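# Move steel strut channel from wall rack top to workbench

## Task

Pick up the steel strut channel from the top arms of the wall rack and set it down on the work bench. Release it and back the robot away afterwards. The robot must not topple or finish leaning. The channel must stay on the bench by itself; if only the robot is holding it there, the goal is not met.

## Robot and tools

ROBOT. A wheeled base with a central column, a tilting head and two six-joint arms, each with a parallel gripper. Folded, as at the start, it is 0.73 m long, 0.62 m wide and 1.88 m tall, and its front is 0.40 m ahead of the column. The base can drive straight and turn in place but cannot move sideways. Each shoulder sits about 1.46 m up, 0.12 m ahead of the column and 0.23 m to its side. An empty hand reaches about 1 m from the shoulder and no lower than about 0.47 m, so the floor is out of reach.

FRAMES. Base frame: origin on the floor between the drive wheels under the column, x forward, y left, z up, in metres. left_hand and right_hand are reported in this frame as the point where the fingers meet; the tips extend 8 mm past it. The hand's z axis runs along the fingers (quat_wxyz maps (0,0,1) onto it) and its y axis runs across the opening. The odometry frame is the base frame at the start of the scene. base_odometry counts wheel turns only, so slipping shows up as travel; heading is in radians, positive to the left, -3.142 to 3.142.

execute_actions. Argument "actions": a list with zero or one action. An empty list only returns the state and pictures. An action may contain:
- "base": exactly one of {"translate_m": d}, a relative drive of d metres from where the base last reported itself, forward positive, -3 to 3; or {"rotate_rad": d}, a relative turn in place of d radians, left (counter-clockwise from above) positive, -3.2 to 3.2.
- "joints": a map of joint name to absolute target. Arm joints are in radians: joint1 -2.879 to 2.879, joint2 0 to 3.141, joint3 0 to 3.019, joint4 -1.692 to 1.57, joint5 -1.57 to 1.57 (positive swings the hand to the robot's right), joint6 -2.094 to 2.094 (positive rolls clockwise seen from behind). left_gripper_m and right_gripper_m are the fingertip gap in metres, 0 (closed) to 0.093. head_tilt_rad is -0.61 to 1.308, positive tilting down, 0 about level.
- "speeds": optional caps for this action only, translate_m 0.05 to 0.8 m/s, rotate_rad 0.1 to 1 rad/s (defaults are the maxima). Caps do not slow the arms.
All motions in an action begin together. Joints you leave out may still be pushing toward earlier targets. A base move expected to need over 8.667 s, or any unknown key or out-of-range value, gets the whole call rejected with no movement. "cameras" picks the returned pictures: cam_head_left, cam_head_right, cam_left_wrist, cam_right_wrist, nav_camera or "all"; omitted or null means all, [] means none.

ARM GEOMETRY. With left_joint1_rad at -1.57 (right arm at +1.57) and joints 5 and 6 at 0, the arm moves in a vertical plane facing forward. Let a = j2 - 0.35, b = 1.05 + j2 - j3 and c = b - j4. Then the hand is about 0.12 + 0.39 sin a + 0.38 cos b + 0.25 cos c m ahead and 1.46 + 0.39 cos a - 0.38 sin b - 0.25 sin c m up. At c = 1.57 the fingers point straight down. For example, j2, j3, j4 = 0.93, 0.78, 0.14 gives about 0.60 m ahead and 1.21 m up. In practice the hand lands up to 5 cm lower and nearer the column, or about 12 cm with a heavy or far-out load, so rely on the reported hand position.

LOADS AND GRIP. With the fingers pointing down, an arm holds about 3.2 kg near 0.4 m ahead (0.65 to 1.2 m up), 2 kg out to 0.6 m and 1 kg out to 0.8 m (0.9 to 1.2 m up). Fingers flatter than about 1.2 rad below horizontal carry heavy loads poorly. A gripper holds roughly 2 to 6 kg. To grasp, command an opening smaller than the object; "off_target" is then expected. A reading that stays 0.002 m or more above its target means something is gripped. Fingers are 7 cm long.

RESULT LINES. base_status and joint_status give each motion's outcome: "done" (within tolerance; for the base it only means the wheels turned enough), "off_target", "time_out", "contact_stop" (base only, a wheel stalled), "not_followed" or "joint command not followed" (a safety check refused an arm's targets because of self or arm contact or a blocking object; back the first moved joints off by 0.05 rad or more, or drive away). on_its_own reports things you did not command; "held at" is a held target, not the position. motor_effort lists left_wheel and right_wheel in percent, peak in brackets. turned_by_wheels vs turned_by_imu differing by over about 4% and 0.05 rad means a collision or slip. base_tilt is in degrees, forward and right positive. wheel_motors_off = 1 means the wheel motors are shut off. Motor temperatures are listed per arm, per joint.

CAUTIONS. Small target changes (under about 0.03 rad, 0.08 for joints 2 and 3) may not move a joint. For gentle contact, step about 0.05 rad per call from your last target. A blocked arm keeps pushing and can overheat; resend its current positions as targets to relax it, though a loaded arm sags when you do. At 100 °C an arm goes limp and drops what it holds (warning from 85 °C). After a contact_stop, reverse 0.05 m before retrying or turning. Pushing hard with the base for about 3 s cuts the wheel motors for 2 s. Tables 0.30 to 1.20 m high can slide over the base and hit the column. Never let the arms strike or press on each other. Avoid drops, slams and tipping. The robot holds its last command while you think, and loose objects may be nudged now and then.

OTHER TOOLS. wait: "seconds" 0 to 10, returns state and pictures. zoom_image: "camera" plus "region" [x0, y0, x1, y1] in pixels, at most 504 by 504, of that camera's latest picture. read_manual: licence texts only. finished_scene: "scene" integer 1 to 2, the current scene number; ends it irreversibly after the last command is held.

CAMERAS. Head cameras sit 1.47 to 1.58 m up, looking ahead and down by about head_tilt_rad. Wrist cameras look along the fingers, tilted 0.62 rad toward the hand's +x; with the fingers down and the arm forward, they look down and back toward the robot. nav_camera is at the base front, 0.23 m up, looking ahead.

Each tool is called after ">>>" by a JSON object that holds its "name" and its "arguments", one argument or row to a line.

## Session

>>> {"name": "execute_actions", "arguments": {
  "actions": []
}}

Scene clock: 0.00 s.
Motor temperatures (°C, as the motors report them): left_arm=[24 22 24 22 22 21] | right_arm=[22 25 24 23 24 23]
base_odometry: x=+0.000 y=+0.000 heading=+0.000 (m, m, rad; odometry frame)
turned_by_wheels: +0.000 (rad since the last result)
turned_by_imu: +0.000 (rad since the last result)
base_tilt: forward=-0.7 right=+0.4 (deg)
base_status: not commanded
joint_positions: head_tilt_rad=+0.876 left_joint1_rad=-1.553 left_joint2_rad=+0.899 left_joint3_rad=+0.395 left_joint4_rad=-0.906 left_joint5_rad=-0.030 left_joint6_rad=+0.023 left_gripper_m=+0.095 right_joint1_rad=+1.557 right_joint2_rad=+0.853 right_joint3_rad=+0.404 right_joint4_rad=-0.984 right_joint5_rad=+0.037 right_joint6_rad=-0.061 right_gripper_m=+0.094
joint_status: not commanded
wheel_motors_off: 0
motor_effort: left_wheel=+2 right_wheel=+5 (%)
left_hand: x=+0.1429 y=+0.2336 z=+1.2467 quat_wxyz=(+0.429, -0.010, -0.903, -0.014) (m; base frame)
right_hand: x=+0.1449 y=-0.2346 z=+1.2611 quat_wxyz=(+0.440, +0.030, -0.898, +0.007) (m; base frame)
pictures: cam_head_left, cam_head_right, cam_left_wrist, cam_right_wrist, nav_camera
Images, in order (width x height): cam_head_left 504x504, cam_head_right 504x504, cam_left_wrist 504x504, cam_right_wrist 504x504, nav_camera 504x504.

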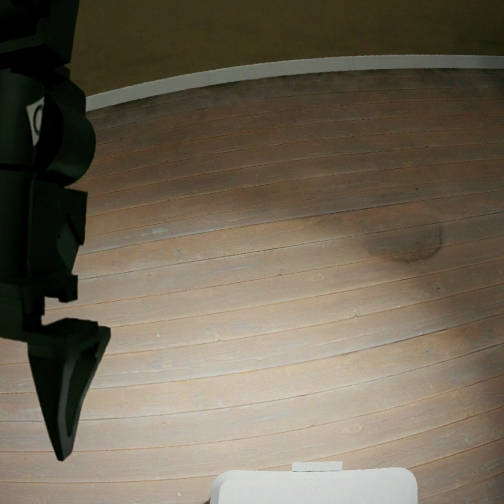

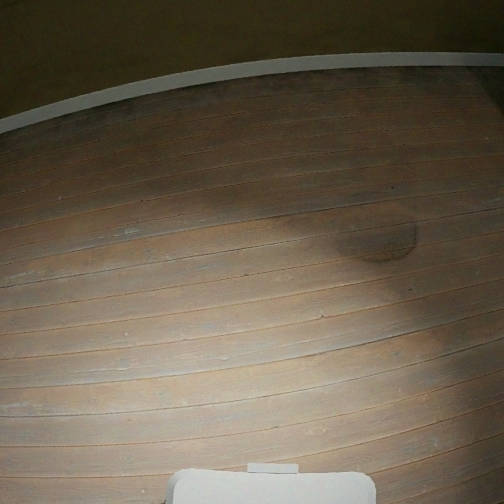

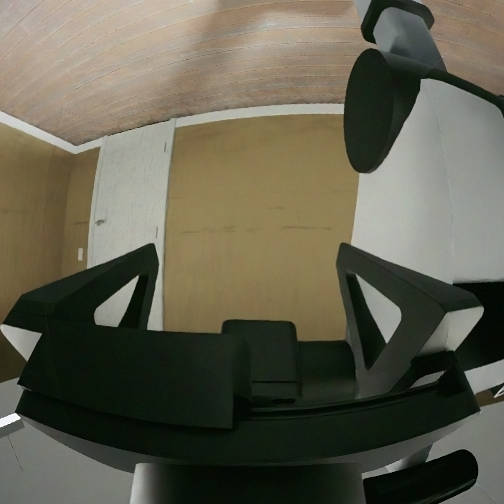

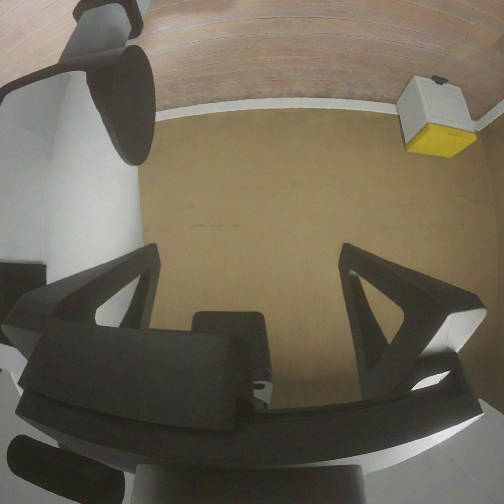

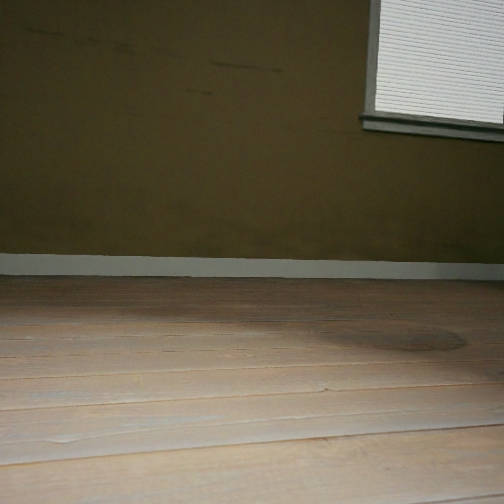

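>>> {"name": "execute_actions", "arguments": {
  "actions": [
    {"base":{"rotate_rad":-1.2},"joints":{"head_tilt_rad":0.3}}
  ]
}}

Scene clock: 4.67 s.
Motor temperatures (°C, as the motors report them): left_arm=[24 22 24 22 22 21] | right_arm=[22 25 24 23 24 23]
base_odometry: x=+0.000 y=+0.000 heading=-1.199 (m, m, rad; odometry frame)
turned_by_wheels: -1.199 (rad since the last result)
turned_by_imu: -1.189 (rad since the last result)
base_tilt: forward=-0.8 right=+0.2 (deg)
base_status: done
joint_positions: head_tilt_rad=+0.319 left_joint1_rad=-1.553 left_joint2_rad=+0.899 left_joint3_rad=+0.395 left_joint4_rad=-0.906 left_joint5_rad=-0.030 left_joint6_rad=+0.023 left_gripper_m=+0.095 right_joint1_rad=+1.557 right_joint2_rad=+0.853 right_joint3_rad=+0.404 right_joint4_rad=-0.984 right_joint5_rad=+0.037 right_joint6_rad=-0.061 right_gripper_m=+0.094
joint_status: all done
wheel_motors_off: 0
motor_effort: left_wheel=+5(46) right_wheel=-4(60) (%)
left_hand: x=+0.1427 y=+0.2335 z=+1.2467 quat_wxyz=(+0.429, -0.010, -0.903, -0.014) (m; base frame)
right_hand: x=+0.1449 y=-0.2346 z=+1.2611 quat_wxyz=(+0.440, +0.030, -0.898, +0.007) (m; base frame)
pictures: cam_head_left, cam_head_right, cam_left_wrist, cam_right_wrist, nav_camera
Images, in order (width x height): cam_head_left 504x504, cam_head_right 504x504, cam_left_wrist 504x504, cam_right_wrist 504x504, nav_camera 504x504.

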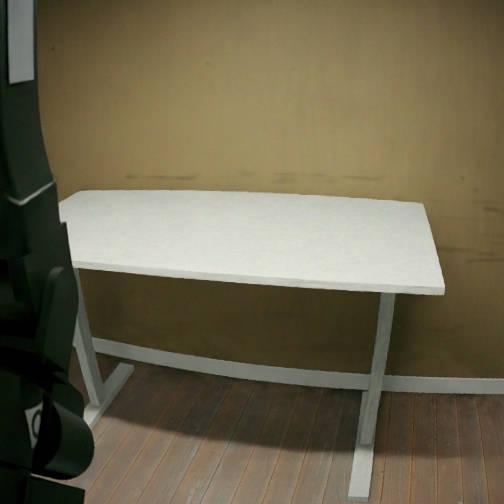

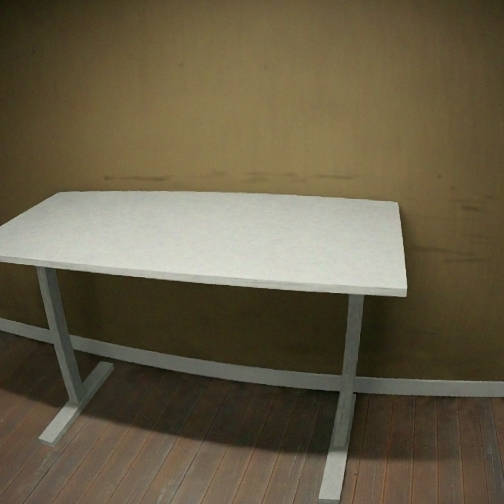

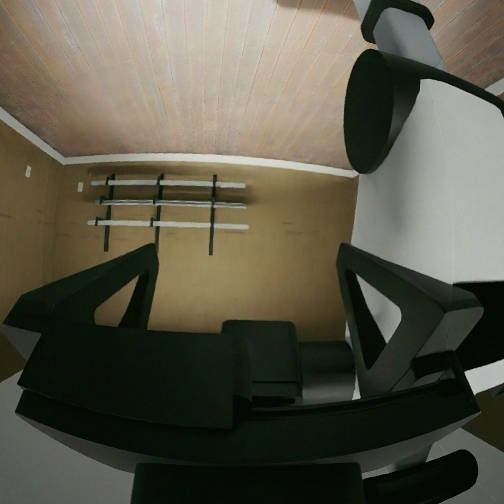

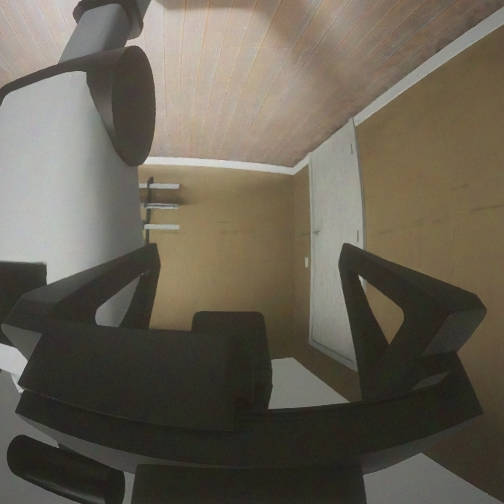

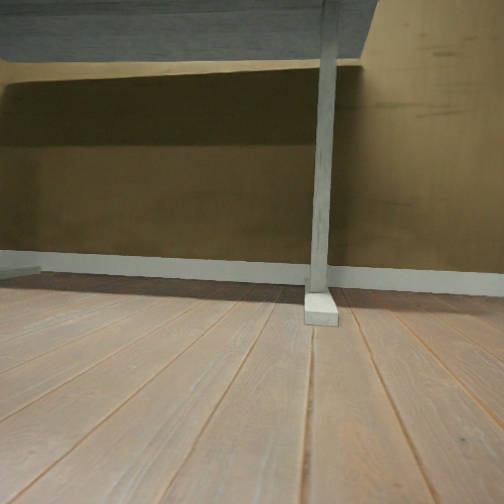

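>>> {"name": "execute_actions", "arguments": {
  "actions": [
    {"base":{"rotate_rad":1.41}}
  ],
  "cameras": []
}}

>>> {"name": "execute_actions", "arguments": {
  "actions": [
    {"base":{"translate_m":0.75}}
  ],
  "cameras": []
}}

>>> {"name": "execute_actions", "arguments": {
  "actions": [
    {"base":{"rotate_rad":1.58}}
  ],
  "cameras": ["cam_head_left","nav_camera"]
}}

Scene clock: 12.70 s.
Motor temperatures (°C, as the motors report them): left_arm=[24 22 24 22 22 21] | right_arm=[22 25 24 23 24 23]
base_odometry: x=+0.000 y=+0.000 heading=+0.210 (m, m, rad; odometry frame)
turned_by_wheels: +1.409 (rad since the last result)
turned_by_imu: +1.393 (rad since the last result)
base_tilt: forward=-0.8 right=+0.2 (deg)
base_status: done
joint_positions: head_tilt_rad=+0.319 left_joint1_rad=-1.553 left_joint2_rad=+0.899 left_joint3_rad=+0.395 left_joint4_rad=-0.906 left_joint5_rad=-0.030 left_joint6_rad=+0.023 left_gripper_m=+0.095 right_joint1_rad=+1.557 right_joint2_rad=+0.853 right_joint3_rad=+0.404 right_joint4_rad=-0.984 right_joint5_rad=+0.037 right_joint6_rad=-0.061 right_gripper_m=+0.094
joint_status: not commanded
wheel_motors_off: 0
motor_effort: left_wheel=-4(43) right_wheel=+2(43) (%)
left_hand: x=+0.1427 y=+0.2335 z=+1.2467 quat_wxyz=(+0.429, -0.010, -0.903, -0.014) (m; base frame)
right_hand: x=+0.1449 y=-0.2346 z=+1.2611 quat_wxyz=(+0.440, +0.030, -0.898, +0.007) (m; base frame)
pictures: none
No camera images: the call's "cameras" was empty. Leave "cameras" out to get every camera's image.

Scene clock: 15.47 s.
Motor temperatures (°C, as the motors report them): left_arm=[24 22 24 22 22 21] | right_arm=[22 25 24 23 24 23]
base_odometry: x=+0.734 y=+0.157 heading=+0.210 (m, m, rad; odometry frame)
turned_by_wheels: +0.000 (rad since the last result)
turned_by_imu: +0.001 (rad since the last result)
base_tilt: forward=-0.7 right=+0.1 (deg)
base_status: done
joint_positions: head_tilt_rad=+0.319 left_joint1_rad=-1.553 left_joint2_rad=+0.899 left_joint3_rad=+0.397 left_joint4_rad=-0.906 left_joint5_rad=-0.030 left_joint6_rad=+0.023 left_gripper_m=+0.095 right_joint1_rad=+1.557 right_joint2_rad=+0.853 right_joint3_rad=+0.405 right_joint4_rad=-0.984 right_joint5_rad=+0.037 right_joint6_rad=-0.061 right_gripper_m=+0.094
joint_status: not commanded
wheel_motors_off: 0
motor_effort: left_wheel=-1(62) right_wheel=+0(66) (%)
left_hand: x=+0.1437 y=+0.2336 z=+1.2464 quat_wxyz=(+0.429, -0.010, -0.903, -0.014) (m; base frame)
right_hand: x=+0.1459 y=-0.2346 z=+1.2608 quat_wxyz=(+0.439, +0.030, -0.898, +0.007) (m; base frame)
pictures: none
No camera images: the call's "cameras" was empty. Leave "cameras" out to get every camera's image.

Scene clock: 18.50 s.
Motor temperatures (°C, as the motors report them): left_arm=[24 22 24 22 22 21] | right_arm=[22 25 24 23 24 23]
base_odometry: x=+0.734 y=+0.156 heading=+1.789 (m, m, rad; odometry frame)
turned_by_wheels: +1.579 (rad since the last result)
turned_by_imu: +1.565 (rad since the last result)
base_tilt: forward=-0.7 right=+0.2 (deg)
base_status: done
joint_positions: head_tilt_rad=+0.319 left_joint1_rad=-1.553 left_joint2_rad=+0.899 left_joint3_rad=+0.397 left_joint4_rad=-0.906 left_joint5_rad=-0.030 left_joint6_rad=+0.023 left_gripper_m=+0.095 right_joint1_rad=+1.557 right_joint2_rad=+0.853 right_joint3_rad=+0.405 right_joint4_rad=-0.984 right_joint5_rad=+0.037 right_joint6_rad=-0.061 right_gripper_m=+0.094
joint_status: not commanded
wheel_motors_off: 0
motor_effort: left_wheel=-3(58) right_wheel=+4(54) (%)
left_hand: x=+0.1437 y=+0.2336 z=+1.2464 quat_wxyz=(+0.429, -0.010, -0.903, -0.014) (m; base frame)
right_hand: x=+0.1459 y=-0.2346 z=+1.2608 quat_wxyz=(+0.439, +0.030, -0.898, +0.007) (m; base frame)
pictures: cam_head_left, nav_camera
Images, in order (width x height): cam_head_left 504x504, nav_camera 504x504.

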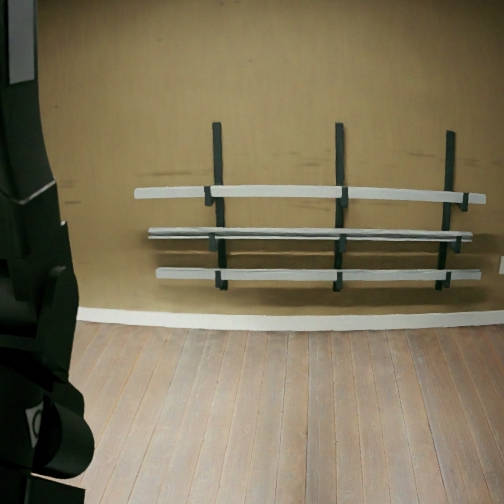

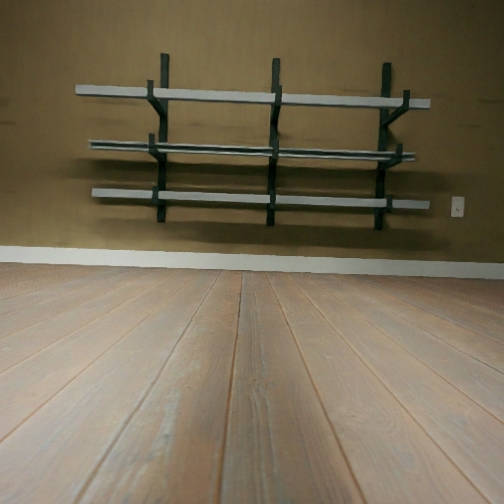

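>>> {"name": "execute_actions", "arguments": {
  "actions": [
    {"base":{"translate_m":1.4},"joints":{"head_tilt_rad":0.7,"left_joint1_rad":-1.57,"right_joint1_rad":1.57,"left_joint2_rad":0.98,"left_joint3_rad":0.76,"left_joint4_rad":-0.25,"right_joint2_rad":0.98,"right_joint3_rad":0.76,"right_joint4_rad":-0.25,"left_joint6_rad":1.57,"right_joint6_rad":-1.57,"left_joint5_rad":0,"right_joint5_rad":0}}
  ]
}}

Scene clock: 28.83 s.
Motor temperatures (°C, as the motors report them): left_arm=[24 22 24 22 22 21] | right_arm=[22 25 24 23 24 23]
base_odometry: x=+0.430 y=+1.523 heading=+1.790 (m, m, rad; odometry frame)
turned_by_wheels: +0.001 (rad since the last result)
turned_by_imu: +0.001 (rad since the last result)
base_tilt: forward=-0.7 right=+0.1 (deg)
base_status: done
joint_positions: head_tilt_rad=+0.703 left_joint1_rad=-1.562 left_joint2_rad=+0.984 left_joint3_rad=+0.761 left_joint4_rad=-0.257 left_joint5_rad=-0.002 left_joint6_rad=+1.560 left_gripper_m=+0.095 right_joint1_rad=+1.561 right_joint2_rad=+0.986 right_joint3_rad=+0.761 right_joint4_rad=-0.261 right_joint5_rad=+0.003 right_joint6_rad=-1.556 right_gripper_m=+0.094
joint_status: all done
wheel_motors_off: 0
motor_effort: left_wheel=+1(65) right_wheel=-1(69) (%)
left_hand: x=+0.4768 y=+0.2288 z=+1.1550 quat_wxyz=(-0.012, -0.702, -0.712, -0.019) (m; base frame)
right_hand: x=+0.4753 y=-0.2307 z=+1.1542 quat_wxyz=(-0.009, +0.700, -0.714, +0.018) (m; base frame)
pictures: cam_head_left, cam_head_right, cam_left_wrist, cam_right_wrist, nav_camera
Images, in order (width x height): cam_head_left 504x504, cam_head_right 504x504, cam_left_wrist 504x504, cam_right_wrist 504x504, nav_camera 504x504.

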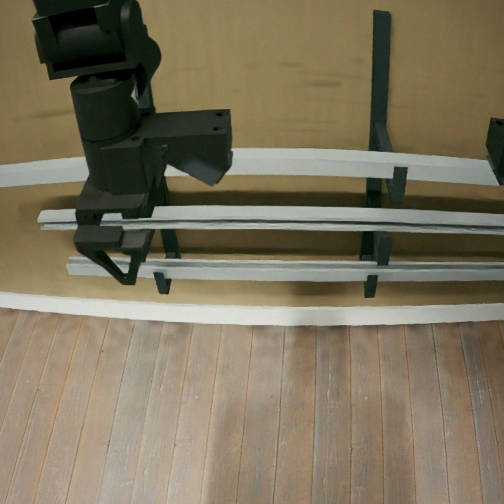

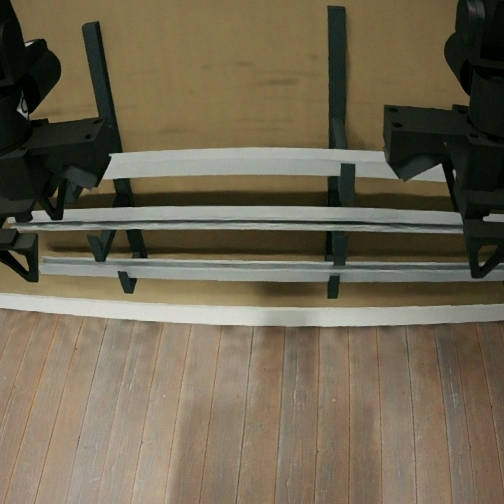

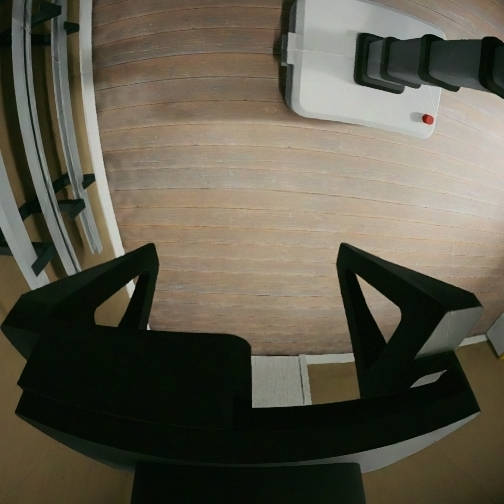

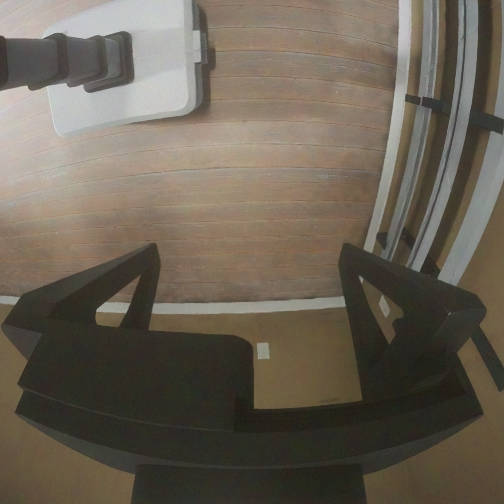

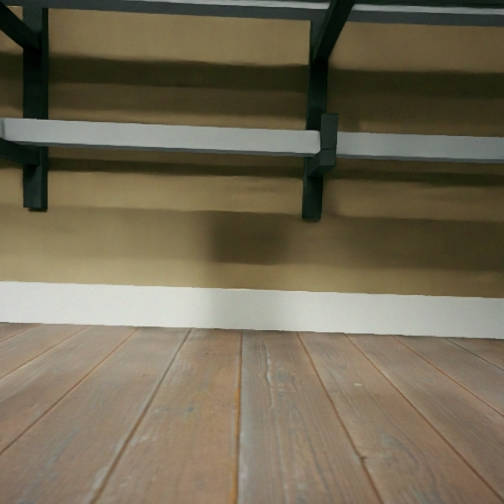

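>>> {"name": "execute_actions", "arguments": {
  "actions": [
    {"base":{"translate_m":0.46},"joints":{"head_tilt_rad":1.0}}
  ],
  "cameras": ["cam_left_wrist","cam_right_wrist","cam_head_right"]
}}

Scene clock: 33.93 s.
Motor temperatures (°C, as the motors report them): left_arm=[24 22 24 22 22 21] | right_arm=[22 25 24 23 24 23]
base_odometry: x=+0.330 y=+1.972 heading=+1.790 (m, m, rad; odometry frame)
turned_by_wheels: +0.000 (rad since the last result)
turned_by_imu: -0.001 (rad since the last result)
base_tilt: forward=-0.8 right=+0.2 (deg)
base_status: done
joint_positions: head_tilt_rad=+1.001 left_joint1_rad=-1.562 left_joint2_rad=+0.984 left_joint3_rad=+0.760 left_joint4_rad=-0.256 left_joint5_rad=-0.002 left_joint6_rad=+1.560 left_gripper_m=+0.095 right_joint1_rad=+1.561 right_joint2_rad=+0.986 right_joint3_rad=+0.760 right_joint4_rad=-0.258 right_joint5_rad=+0.003 right_joint6_rad=-1.556 right_gripper_m=+0.094
joint_status: all done
wheel_motors_off: 0
motor_effort: left_wheel=+0(37) right_wheel=+0(40) (%)
left_hand: x=+0.4766 y=+0.2288 z=+1.1549 quat_wxyz=(-0.012, -0.702, -0.712, -0.019) (m; base frame)
right_hand: x=+0.4754 y=-0.2307 z=+1.1541 quat_wxyz=(-0.010, +0.700, -0.714, +0.018) (m; base frame)
pictures: cam_head_right, cam_left_wrist, cam_right_wrist
Images, in order (width x height): cam_head_right 504x504, cam_left_wrist 504x504, cam_right_wrist 504x504.

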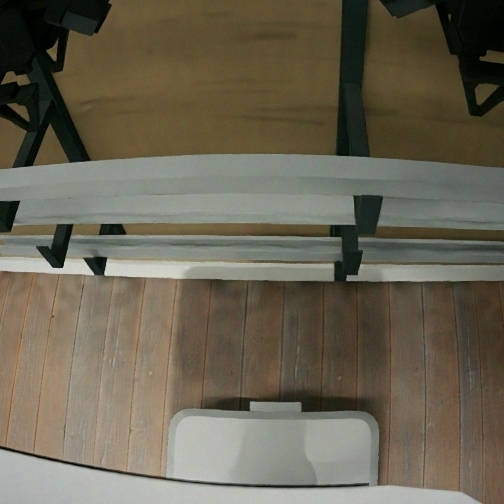

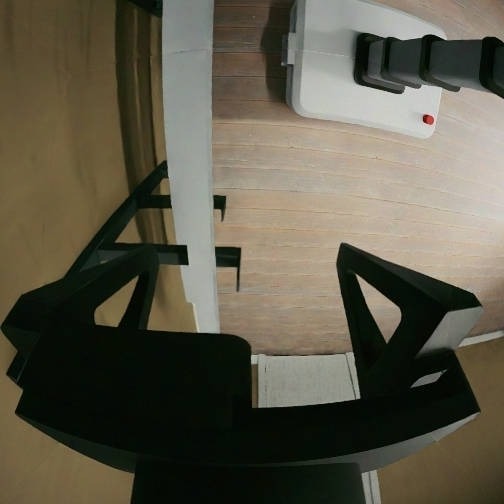

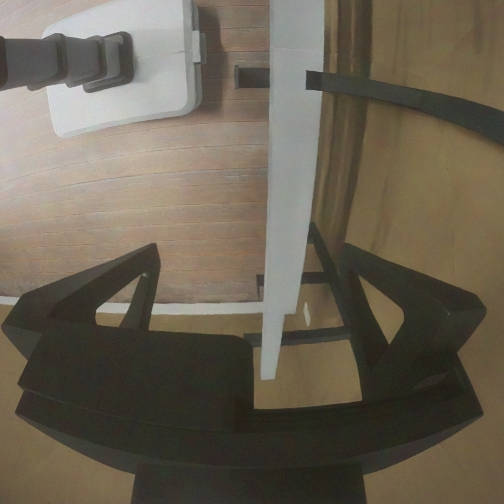

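>>> {"name": "execute_actions", "arguments": {
  "actions": [
    {"base":{"translate_m":0.065},"joints":{"left_joint2_rad":1.45,"left_joint3_rad":0.97,"left_joint4_rad":-0.03,"right_joint2_rad":1.45,"right_joint3_rad":0.95,"right_joint4_rad":-0.02}}
  ],
  "cameras": ["cam_left_wrist","cam_right_wrist","cam_head_right"]
}}

Scene clock: 42.50 s.
Motor temperatures (°C, as the motors report them): left_arm=[24 22 24 22 22 21] | right_arm=[22 26 24 23 24 23]
base_odometry: x=+0.316 y=+2.036 heading=+1.790 (m, m, rad; odometry frame)
turned_by_wheels: +0.000 (rad since the last result)
turned_by_imu: -0.001 (rad since the last result)
base_tilt: forward=-0.6 right=+0.2 (deg)
base_status: done
joint_positions: head_tilt_rad=+1.001 left_joint1_rad=-1.562 left_joint2_rad=+1.466 left_joint3_rad=+0.966 left_joint4_rad=-0.028 left_joint5_rad=-0.002 left_joint6_rad=+1.561 left_gripper_m=+0.095 right_joint1_rad=+1.561 right_joint2_rad=+1.468 right_joint3_rad=+0.945 right_joint4_rad=-0.016 right_joint5_rad=+0.003 right_joint6_rad=-1.557 right_gripper_m=+0.094
joint_status: all done
wheel_motors_off: 0
motor_effort: left_wheel=+0(33) right_wheel=+0(40) (%)
left_hand: x=+0.4779 y=+0.2299 z=+0.9961 quat_wxyz=(+0.005, -0.702, -0.712, -0.002) (m; base frame)
right_hand: x=+0.4670 y=-0.2321 z=+0.9954 quat_wxyz=(+0.010, +0.700, -0.714, -0.001) (m; base frame)
pictures: cam_head_right, cam_left_wrist, cam_right_wrist
Images, in order (width x height): cam_head_right 504x504, cam_left_wrist 504x504, cam_right_wrist 504x504.

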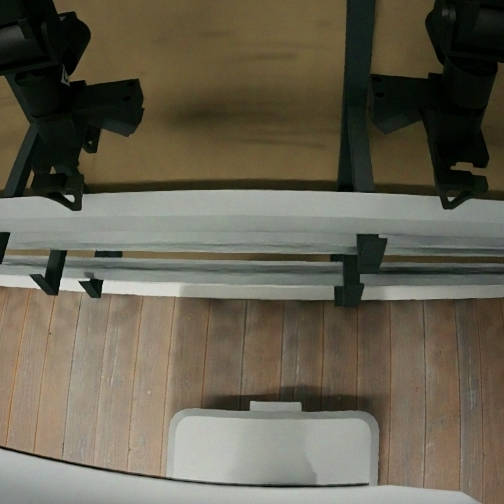

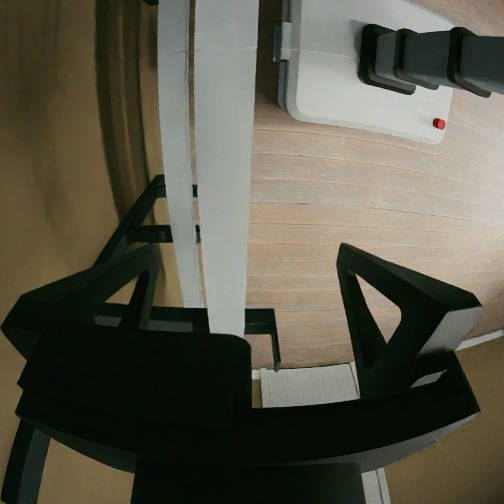

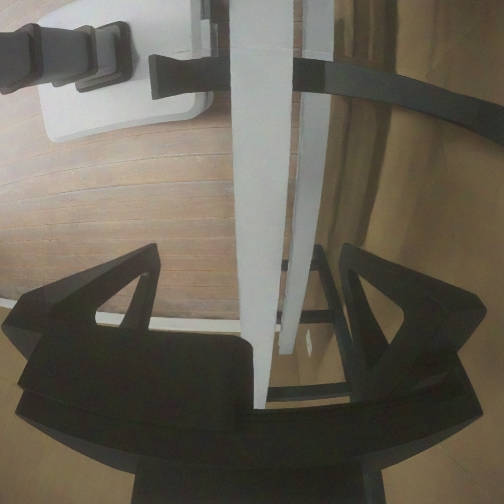

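>>> {"name": "execute_actions", "arguments": {
  "actions": [
    {"joints":{"left_joint2_rad":1.75,"left_joint3_rad":1.215,"left_joint4_rad":0.025,"right_joint2_rad":1.75,"right_joint3_rad":1.18,"right_joint4_rad":0.05}}
  ],
  "cameras": ["cam_left_wrist","cam_right_wrist","cam_head_right"]
}}

Scene clock: 48.77 s.
Motor temperatures (°C, as the motors report them): left_arm=[24 23 24 22 22 21] | right_arm=[22 26 24 23 24 23]
base_odometry: x=+0.316 y=+2.036 heading=+1.790 (m, m, rad; odometry frame)
turned_by_wheels: +0.000 (rad since the last result)
turned_by_imu: -0.001 (rad since the last result)
base_tilt: forward=-0.7 right=+0.3 (deg)
base_status: not commanded
joint_positions: head_tilt_rad=+1.001 left_joint1_rad=-1.562 left_joint2_rad=+1.694 left_joint3_rad=+1.221 left_joint4_rad=+0.023 left_joint5_rad=-0.002 left_joint6_rad=+1.562 left_gripper_m=+0.095 right_joint1_rad=+1.561 right_joint2_rad=+1.691 right_joint3_rad=+1.191 right_joint4_rad=+0.046 right_joint5_rad=+0.002 right_joint6_rad=-1.558 right_gripper_m=+0.094
joint_status: all done
wheel_motors_off: 0
motor_effort: left_wheel=+0(7) right_wheel=-1(7) (%)
left_hand: x=+0.5366 y=+0.2306 z=+0.9148 quat_wxyz=(-0.023, -0.702, -0.711, -0.029) (m; base frame)
right_hand: x=+0.5252 y=-0.2329 z=+0.9154 quat_wxyz=(-0.021, +0.701, -0.713, +0.029) (m; base frame)
pictures: cam_head_right, cam_left_wrist, cam_right_wrist
Images, in order (width x height): cam_head_right 504x504, cam_left_wrist 504x504, cam_right_wrist 504x504.

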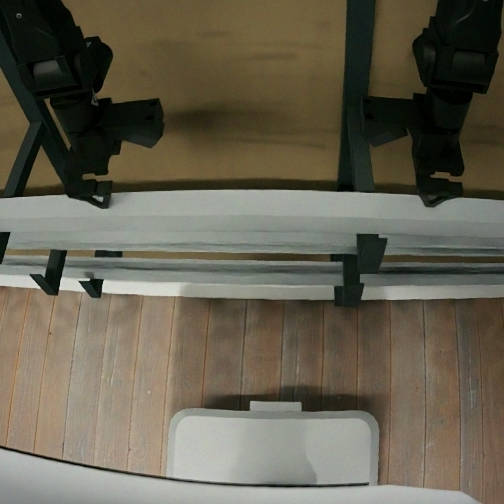

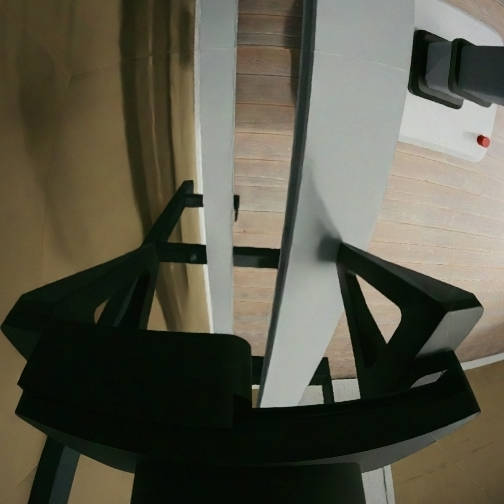

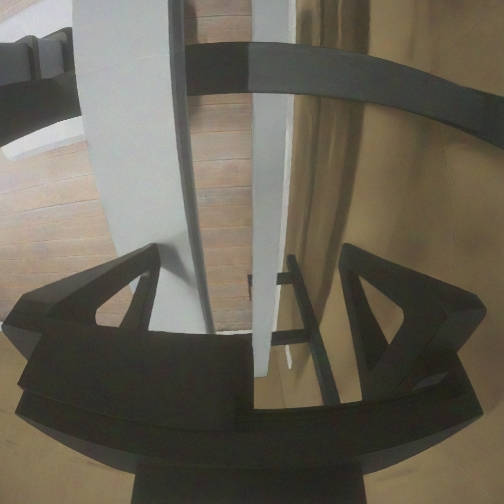

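>>> {"name": "execute_actions", "arguments": {
  "actions": [
    {"joints":{"left_joint2_rad":1.62,"right_joint2_rad":1.62}}
  ],
  "cameras": []
}}

>>> {"name": "execute_actions", "arguments": {
  "actions": [
    {"joints":{"left_joint3_rad":1.10,"right_joint3_rad":1.065}}
  ],
  "cameras": []
}}

>>> {"name": "execute_actions", "arguments": {
  "actions": [
    {"joints":{"left_joint2_rad":1.67,"left_joint3_rad":1.14,"right_joint2_rad":1.67,"right_joint3_rad":1.105}}
  ],
  "cameras": ["cam_left_wrist","cam_right_wrist"]
}}

Scene clock: 55.30 s.
Motor temperatures (°C, as the motors report them): left_arm=[24 23 24 22 22 21] | right_arm=[22 26 24 23 24 23]
base_odometry: x=+0.316 y=+2.036 heading=+1.790 (m, m, rad; odometry frame)
turned_by_wheels: +0.000 (rad since the last result)
turned_by_imu: -0.001 (rad since the last result)
base_tilt: forward=-0.6 right=+0.1 (deg)
base_status: not commanded
joint_positions: head_tilt_rad=+1.001 left_joint1_rad=-1.562 left_joint2_rad=+1.620 left_joint3_rad=+1.214 left_joint4_rad=+0.023 left_joint5_rad=-0.002 left_joint6_rad=+1.562 left_gripper_m=+0.095 right_joint1_rad=+1.561 right_joint2_rad=+1.624 right_joint3_rad=+1.180 right_joint4_rad=+0.046 right_joint5_rad=+0.002 right_joint6_rad=-1.558 right_gripper_m=+0.094
joint_status: all done
wheel_motors_off: 0
motor_effort: left_wheel=+0(1) right_wheel=-1(1) (%)
left_hand: x=+0.5711 y=+0.2306 z=+0.9459 quat_wxyz=(-0.047, -0.701, -0.710, -0.053) (m; base frame)
right_hand: x=+0.5531 y=-0.2328 z=+0.9424 quat_wxyz=(-0.041, +0.700, -0.712, +0.048) (m; base frame)
pictures: none
No camera images: the call's "cameras" was empty. Leave "cameras" out to get every camera's image.

Scene clock: 56.20 s.
Motor temperatures (°C, as the motors report them): left_arm=[24 23 24 22 22 21] | right_arm=[22 26 24 23 24 23]
base_odometry: x=+0.316 y=+2.036 heading=+1.790 (m, m, rad; odometry frame)
turned_by_wheels: +0.000 (rad since the last result)
turned_by_imu: +0.000 (rad since the last result)
base_tilt: forward=-0.6 right=+0.4 (deg)
base_status: not commanded
joint_positions: head_tilt_rad=+1.001 left_joint1_rad=-1.562 left_joint2_rad=+1.621 left_joint3_rad=+1.096 left_joint4_rad=+0.023 left_joint5_rad=-0.002 left_joint6_rad=+1.562 left_gripper_m=+0.095 right_joint1_rad=+1.561 right_joint2_rad=+1.624 right_joint3_rad=+1.060 right_joint4_rad=+0.046 right_joint5_rad=+0.002 right_joint6_rad=-1.558 right_gripper_m=+0.094
joint_status: all done
wheel_motors_off: 0
motor_effort: left_wheel=+0(2) right_wheel=+0(2) (%)
left_hand: x=+0.4964 y=+0.2303 z=+0.9406 quat_wxyz=(-0.004, -0.702, -0.712, -0.011) (m; base frame)
right_hand: x=+0.4786 y=-0.2325 z=+0.9399 quat_wxyz=(+0.002, +0.701, -0.713, +0.006) (m; base frame)
pictures: none
No camera images: the call's "cameras" was empty. Leave "cameras" out to get every camera's image.

Scene clock: 56.87 s.
Motor temperatures (°C, as the motors report them): left_arm=[24 23 24 22 22 21] | right_arm=[22 26 24 23 24 23]
base_odometry: x=+0.316 y=+2.036 heading=+1.790 (m, m, rad; odometry frame)
turned_by_wheels: +0.000 (rad since the last result)
turned_by_imu: +0.000 (rad since the last result)
base_tilt: forward=-0.7 right=+0.1 (deg)
base_status: not commanded
joint_positions: head_tilt_rad=+1.001 left_joint1_rad=-1.562 left_joint2_rad=+1.655 left_joint3_rad=+1.142 left_joint4_rad=+0.023 left_joint5_rad=-0.002 left_joint6_rad=+1.562 left_gripper_m=+0.095 right_joint1_rad=+1.561 right_joint2_rad=+1.653 right_joint3_rad=+1.107 right_joint4_rad=+0.046 right_joint5_rad=+0.002 right_joint6_rad=-1.558 right_gripper_m=+0.094
joint_status: all done
wheel_motors_off: 0
motor_effort: left_wheel=-1(1) right_wheel=-1(1) (%)
left_hand: x=+0.5081 y=+0.2304 z=+0.9283 quat_wxyz=(-0.009, -0.702, -0.712, -0.015) (m; base frame)
right_hand: x=+0.4930 y=-0.2326 z=+0.9290 quat_wxyz=(-0.005, +0.701, -0.713, +0.013) (m; base frame)
pictures: cam_left_wrist, cam_right_wrist
Images, in order (width x height): cam_left_wrist 504x504, cam_right_wrist 504x504.

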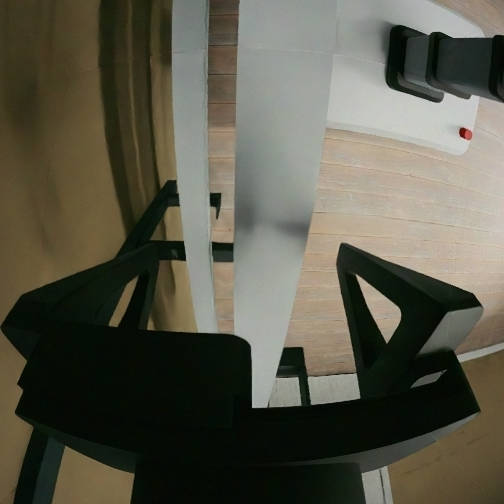

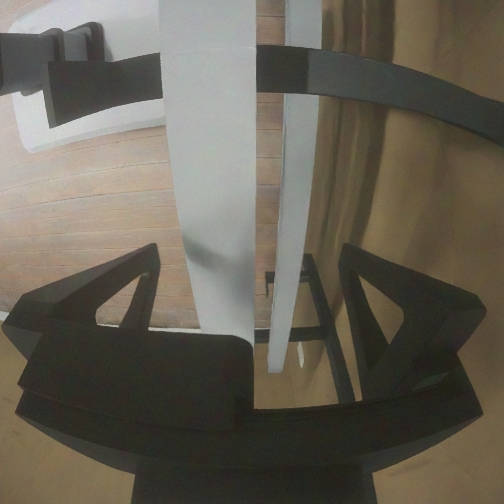

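>>> {"name": "execute_actions", "arguments": {
  "actions": [
    {"joints":{"left_joint2_rad":1.71,"left_joint3_rad":1.175,"right_joint2_rad":1.71,"right_joint3_rad":1.135}}
  ],
  "cameras": []
}}

>>> {"name": "execute_actions", "arguments": {
  "actions": [
    {"joints":{"left_joint2_rad":1.75,"left_joint3_rad":1.21,"right_joint2_rad":1.75,"right_joint3_rad":1.17}}
  ],
  "cameras": []
}}

>>> {"name": "execute_actions", "arguments": {
  "actions": [
    {"joints":{"left_joint2_rad":1.79,"left_joint3_rad":1.255,"right_joint2_rad":1.79,"right_joint3_rad":1.215}}
  ],
  "cameras": ["cam_left_wrist","cam_right_wrist"]
}}

Scene clock: 62.57 s.
Motor temperatures (°C, as the motors report them): left_arm=[24 23 24 22 22 21] | right_arm=[22 26 24 23 24 23]
base_odometry: x=+0.316 y=+2.036 heading=+1.790 (m, m, rad; odometry frame)
turned_by_wheels: +0.000 (rad since the last result)
turned_by_imu: -0.001 (rad since the last result)
base_tilt: forward=-0.7 right=+0.2 (deg)
base_status: not commanded
joint_positions: head_tilt_rad=+1.001 left_joint1_rad=-1.562 left_joint2_rad=+1.699 left_joint3_rad=+1.176 left_joint4_rad=+0.023 left_joint5_rad=-0.002 left_joint6_rad=+1.562 left_gripper_m=+0.095 right_joint1_rad=+1.561 right_joint2_rad=+1.698 right_joint3_rad=+1.136 right_joint4_rad=+0.046 right_joint5_rad=+0.002 right_joint6_rad=-1.558 right_gripper_m=+0.094
joint_status: all done
wheel_motors_off: 0
motor_effort: left_wheel=+0(0) right_wheel=-1(1) (%)
left_hand: x=+0.5052 y=+0.2305 z=+0.9115 quat_wxyz=(-0.005, -0.702, -0.712, -0.011) (m; base frame)
right_hand: x=+0.4864 y=-0.2328 z=+0.9121 quat_wxyz=(+0.001, +0.701, -0.713, +0.007) (m; base frame)
pictures: none
No camera images: the call's "cameras" was empty. Leave "cameras" out to get every camera's image.

Scene clock: 63.37 s.
Motor temperatures (°C, as the motors report them): left_arm=[24 23 24 22 22 21] | right_arm=[22 26 24 23 24 23]
base_odometry: x=+0.316 y=+2.036 heading=+1.790 (m, m, rad; odometry frame)
turned_by_wheels: +0.000 (rad since the last result)
turned_by_imu: +0.000 (rad since the last result)
base_tilt: forward=-0.7 right=+0.4 (deg)
base_status: not commanded
joint_positions: head_tilt_rad=+1.001 left_joint1_rad=-1.562 left_joint2_rad=+1.737 left_joint3_rad=+1.211 left_joint4_rad=+0.023 left_joint5_rad=-0.002 left_joint6_rad=+1.562 left_gripper_m=+0.095 right_joint1_rad=+1.561 right_joint2_rad=+1.736 right_joint3_rad=+1.171 right_joint4_rad=+0.046 right_joint5_rad=+0.002 right_joint6_rad=-1.558 right_gripper_m=+0.094
joint_status: all done
wheel_motors_off: 0
motor_effort: left_wheel=+0(0) right_wheel=-1(1) (%)
left_hand: x=+0.5064 y=+0.2306 z=+0.8974 quat_wxyz=(-0.004, -0.702, -0.712, -0.010) (m; base frame)
right_hand: x=+0.4876 y=-0.2329 z=+0.8980 quat_wxyz=(+0.002, +0.701, -0.713, +0.006) (m; base frame)
pictures: none
No camera images: the call's "cameras" was empty. Leave "cameras" out to get every camera's image.

Scene clock: 64.07 s.
Motor temperatures (°C, as the motors report them): left_arm=[24 23 24 22 22 21] | right_arm=[22 26 24 23 24 23]
base_odometry: x=+0.316 y=+2.036 heading=+1.790 (m, m, rad; odometry frame)
turned_by_wheels: +0.000 (rad since the last result)
turned_by_imu: +0.000 (rad since the last result)
base_tilt: forward=-0.7 right=+0.2 (deg)
base_status: not commanded
joint_positions: head_tilt_rad=+1.001 left_joint1_rad=-1.562 left_joint2_rad=+1.777 left_joint3_rad=+1.256 left_joint4_rad=+0.023 left_joint5_rad=-0.002 left_joint6_rad=+1.562 left_gripper_m=+0.095 right_joint1_rad=+1.561 right_joint2_rad=+1.776 right_joint3_rad=+1.215 right_joint4_rad=+0.046 right_joint5_rad=+0.002 right_joint6_rad=-1.558 right_gripper_m=+0.094
joint_status: all done
wheel_motors_off: 0
motor_effort: left_wheel=+0(0) right_wheel=+1(1) (%)
left_hand: x=+0.5118 y=+0.2308 z=+0.8821 quat_wxyz=(-0.006, -0.702, -0.712, -0.012) (m; base frame)
right_hand: x=+0.4927 y=-0.2331 z=+0.8826 quat_wxyz=(+0.001, +0.701, -0.713, +0.007) (m; base frame)
pictures: cam_left_wrist, cam_right_wrist
Images, in order (width x height): cam_left_wrist 504x504, cam_right_wrist 504x504.

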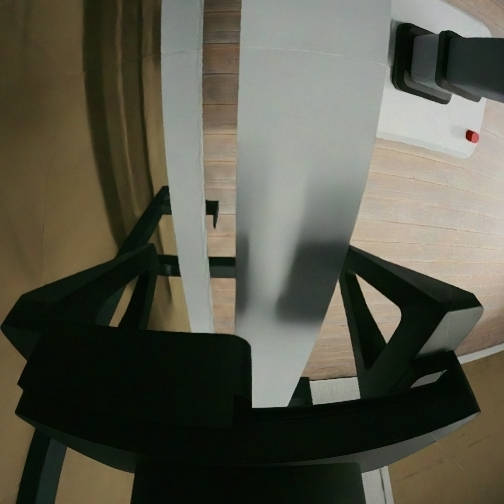

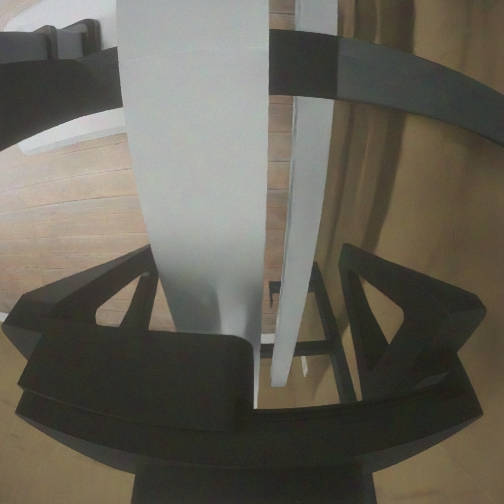

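>>> {"name": "execute_actions", "arguments": {
  "actions": [
    {"joints":{"left_joint2_rad":1.82,"right_joint2_rad":1.82}}
  ],
  "cameras": []
}}

>>> {"name": "execute_actions", "arguments": {
  "actions": [
    {"joints":{"left_gripper_m":0,"right_gripper_m":0}}
  ],
  "cameras": []
}}

>>> {"name": "execute_actions", "arguments": {
  "actions": [
    {"joints":{"left_joint2_rad":1.66,"right_joint2_rad":1.66,"left_joint3_rad":1.2,"right_joint3_rad":1.16}}
  ],
  "cameras": []
}}

>>> {"name": "execute_actions", "arguments": {
  "actions": [
    {"joints":{"left_joint2_rad":1.5,"right_joint2_rad":1.5,"left_joint3_rad":1.08,"right_joint3_rad":1.04}}
  ],
  "cameras": ["cam_head_right"]
}}

Scene clock: 72.60 s.
Motor temperatures (°C, as the motors report them): left_arm=[24 23 24 22 22 21] | right_arm=[22 26 24 23 24 23]
base_odometry: x=+0.316 y=+2.036 heading=+1.790 (m, m, rad; odometry frame)
turned_by_wheels: +0.000 (rad since the last result)
turned_by_imu: -0.001 (rad since the last result)
base_tilt: forward=-0.8 right=+0.3 (deg)
base_status: not commanded
joint_positions: head_tilt_rad=+1.001 left_joint1_rad=-1.562 left_joint2_rad=+1.810 left_joint3_rad=+1.256 left_joint4_rad=+0.023 left_joint5_rad=-0.002 left_joint6_rad=+1.562 left_gripper_m=+0.095 right_joint1_rad=+1.561 right_joint2_rad=+1.808 right_joint3_rad=+1.215 right_joint4_rad=+0.046 right_joint5_rad=+0.002 right_joint6_rad=-1.558 right_gripper_m=+0.094
joint_status: all done
wheel_motors_off: 0
motor_effort: left_wheel=+1(2) right_wheel=+1(0) (%)
left_hand: x=+0.4927 y=+0.2308 z=+0.8697 quat_wxyz=(+0.006, -0.702, -0.712, +0.000) (m; base frame)
right_hand: x=+0.4741 y=-0.2331 z=+0.8711 quat_wxyz=(+0.012, +0.701, -0.713, -0.004) (m; base frame)
pictures: none
No camera images: the call's "cameras" was empty. Leave "cameras" out to get every camera's image.

Scene clock: 73.33 s.
Motor temperatures (°C, as the motors report them): left_arm=[24 23 24 22 22 21] | right_arm=[22 26 24 23 24 23]
base_odometry: x=+0.316 y=+2.036 heading=+1.790 (m, m, rad; odometry frame)
turned_by_wheels: +0.000 (rad since the last result)
turned_by_imu: +0.000 (rad since the last result)
base_tilt: forward=-0.7 right=+0.2 (deg)
base_status: not commanded
joint_positions: head_tilt_rad=+1.001 left_joint1_rad=-1.562 left_joint2_rad=+1.810 left_joint3_rad=+1.258 left_joint4_rad=+0.027 left_joint5_rad=-0.002 left_joint6_rad=+1.571 left_gripper_m=+0.041 right_joint1_rad=+1.561 right_joint2_rad=+1.809 right_joint3_rad=+1.218 right_joint4_rad=+0.049 right_joint5_rad=+0.002 right_joint6_rad=-1.563 right_gripper_m=+0.040
joint_status: left_gripper_m off_target (ended at +0.041, target +0.000); right_gripper_m off_target (ended at +0.040, target +0.000)
wheel_motors_off: 0
motor_effort: left_wheel=-1(2) right_wheel=+0(1) (%)
left_hand: x=+0.4954 y=+0.2309 z=+0.8696 quat_wxyz=(+0.004, -0.706, -0.708, -0.003) (m; base frame)
right_hand: x=+0.4765 y=-0.2330 z=+0.8708 quat_wxyz=(+0.010, +0.702, -0.712, -0.003) (m; base frame)
pictures: none
No camera images: the call's "cameras" was empty. Leave "cameras" out to get every camera's image.

Scene clock: 74.30 s.
Motor temperatures (°C, as the motors report them): left_arm=[24 23 24 22 22 21] | right_arm=[22 26 24 23 24 23]
base_odometry: x=+0.316 y=+2.036 heading=+1.790 (m, m, rad; odometry frame)
turned_by_wheels: +0.000 (rad since the last result)
turned_by_imu: +0.000 (rad since the last result)
base_tilt: forward=-0.8 right=+0.4 (deg)
base_status: not commanded
joint_positions: head_tilt_rad=+1.001 left_joint1_rad=-1.562 left_joint2_rad=+1.783 left_joint3_rad=+1.207 left_joint4_rad=+0.037 left_joint5_rad=-0.005 left_joint6_rad=+1.570 left_gripper_m=+0.041 right_joint1_rad=+1.561 right_joint2_rad=+1.792 right_joint3_rad=+1.177 right_joint4_rad=+0.056 right_joint5_rad=+0.000 right_joint6_rad=-1.565 right_gripper_m=+0.040
joint_status: all done
wheel_motors_off: 0
motor_effort: left_wheel=+0(0) right_wheel=-1(1) (%)
left_hand: x=+0.4814 y=+0.2312 z=+0.8804 quat_wxyz=(+0.010, -0.705, -0.709, +0.001) (m; base frame)
right_hand: x=+0.4619 y=-0.2323 z=+0.8781 quat_wxyz=(+0.016, +0.703, -0.711, -0.010) (m; base frame)
pictures: none
No camera images: the call's "cameras" was empty. Leave "cameras" out to get every camera's image.

Scene clock: 75.57 s.
Motor temperatures (°C, as the motors report them): left_arm=[24 23 24 22 22 21] | right_arm=[22 26 24 23 24 23]
base_odometry: x=+0.316 y=+2.036 heading=+1.790 (m, m, rad; odometry frame)
turned_by_wheels: +0.000 (rad since the last result)
turned_by_imu: +0.000 (rad since the last result)
base_tilt: forward=-0.8 right=+0.2 (deg)
base_status: not commanded
joint_positions: head_tilt_rad=+1.001 left_joint1_rad=-1.562 left_joint2_rad=+1.599 left_joint3_rad=+1.083 left_joint4_rad=+0.027 left_joint5_rad=-0.007 left_joint6_rad=+1.574 left_gripper_m=+0.041 right_joint1_rad=+1.561 right_joint2_rad=+1.610 right_joint3_rad=+1.050 right_joint4_rad=+0.049 right_joint5_rad=+0.000 right_joint6_rad=-1.562 right_gripper_m=+0.040
joint_status: all done
wheel_motors_off: 0
motor_effort: left_wheel=+0(2) right_wheel=+0(1) (%)
left_hand: x=+0.5007 y=+0.2312 z=+0.9487 quat_wxyz=(-0.007, -0.707, -0.707, -0.017) (m; base frame)
right_hand: x=+0.4799 y=-0.2318 z=+0.9451 quat_wxyz=(-0.002, +0.702, -0.712, +0.008) (m; base frame)
pictures: cam_head_right
Images, in order (width x height): cam_head_right 504x504.

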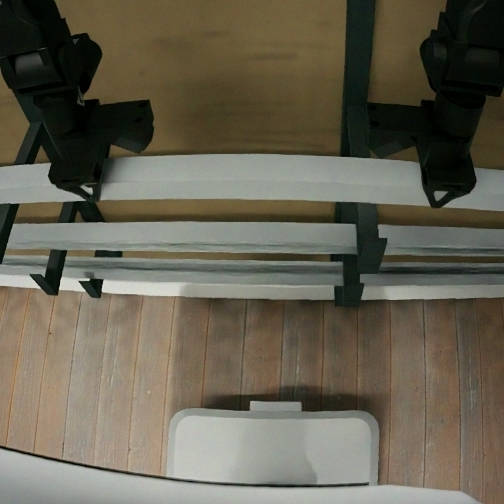

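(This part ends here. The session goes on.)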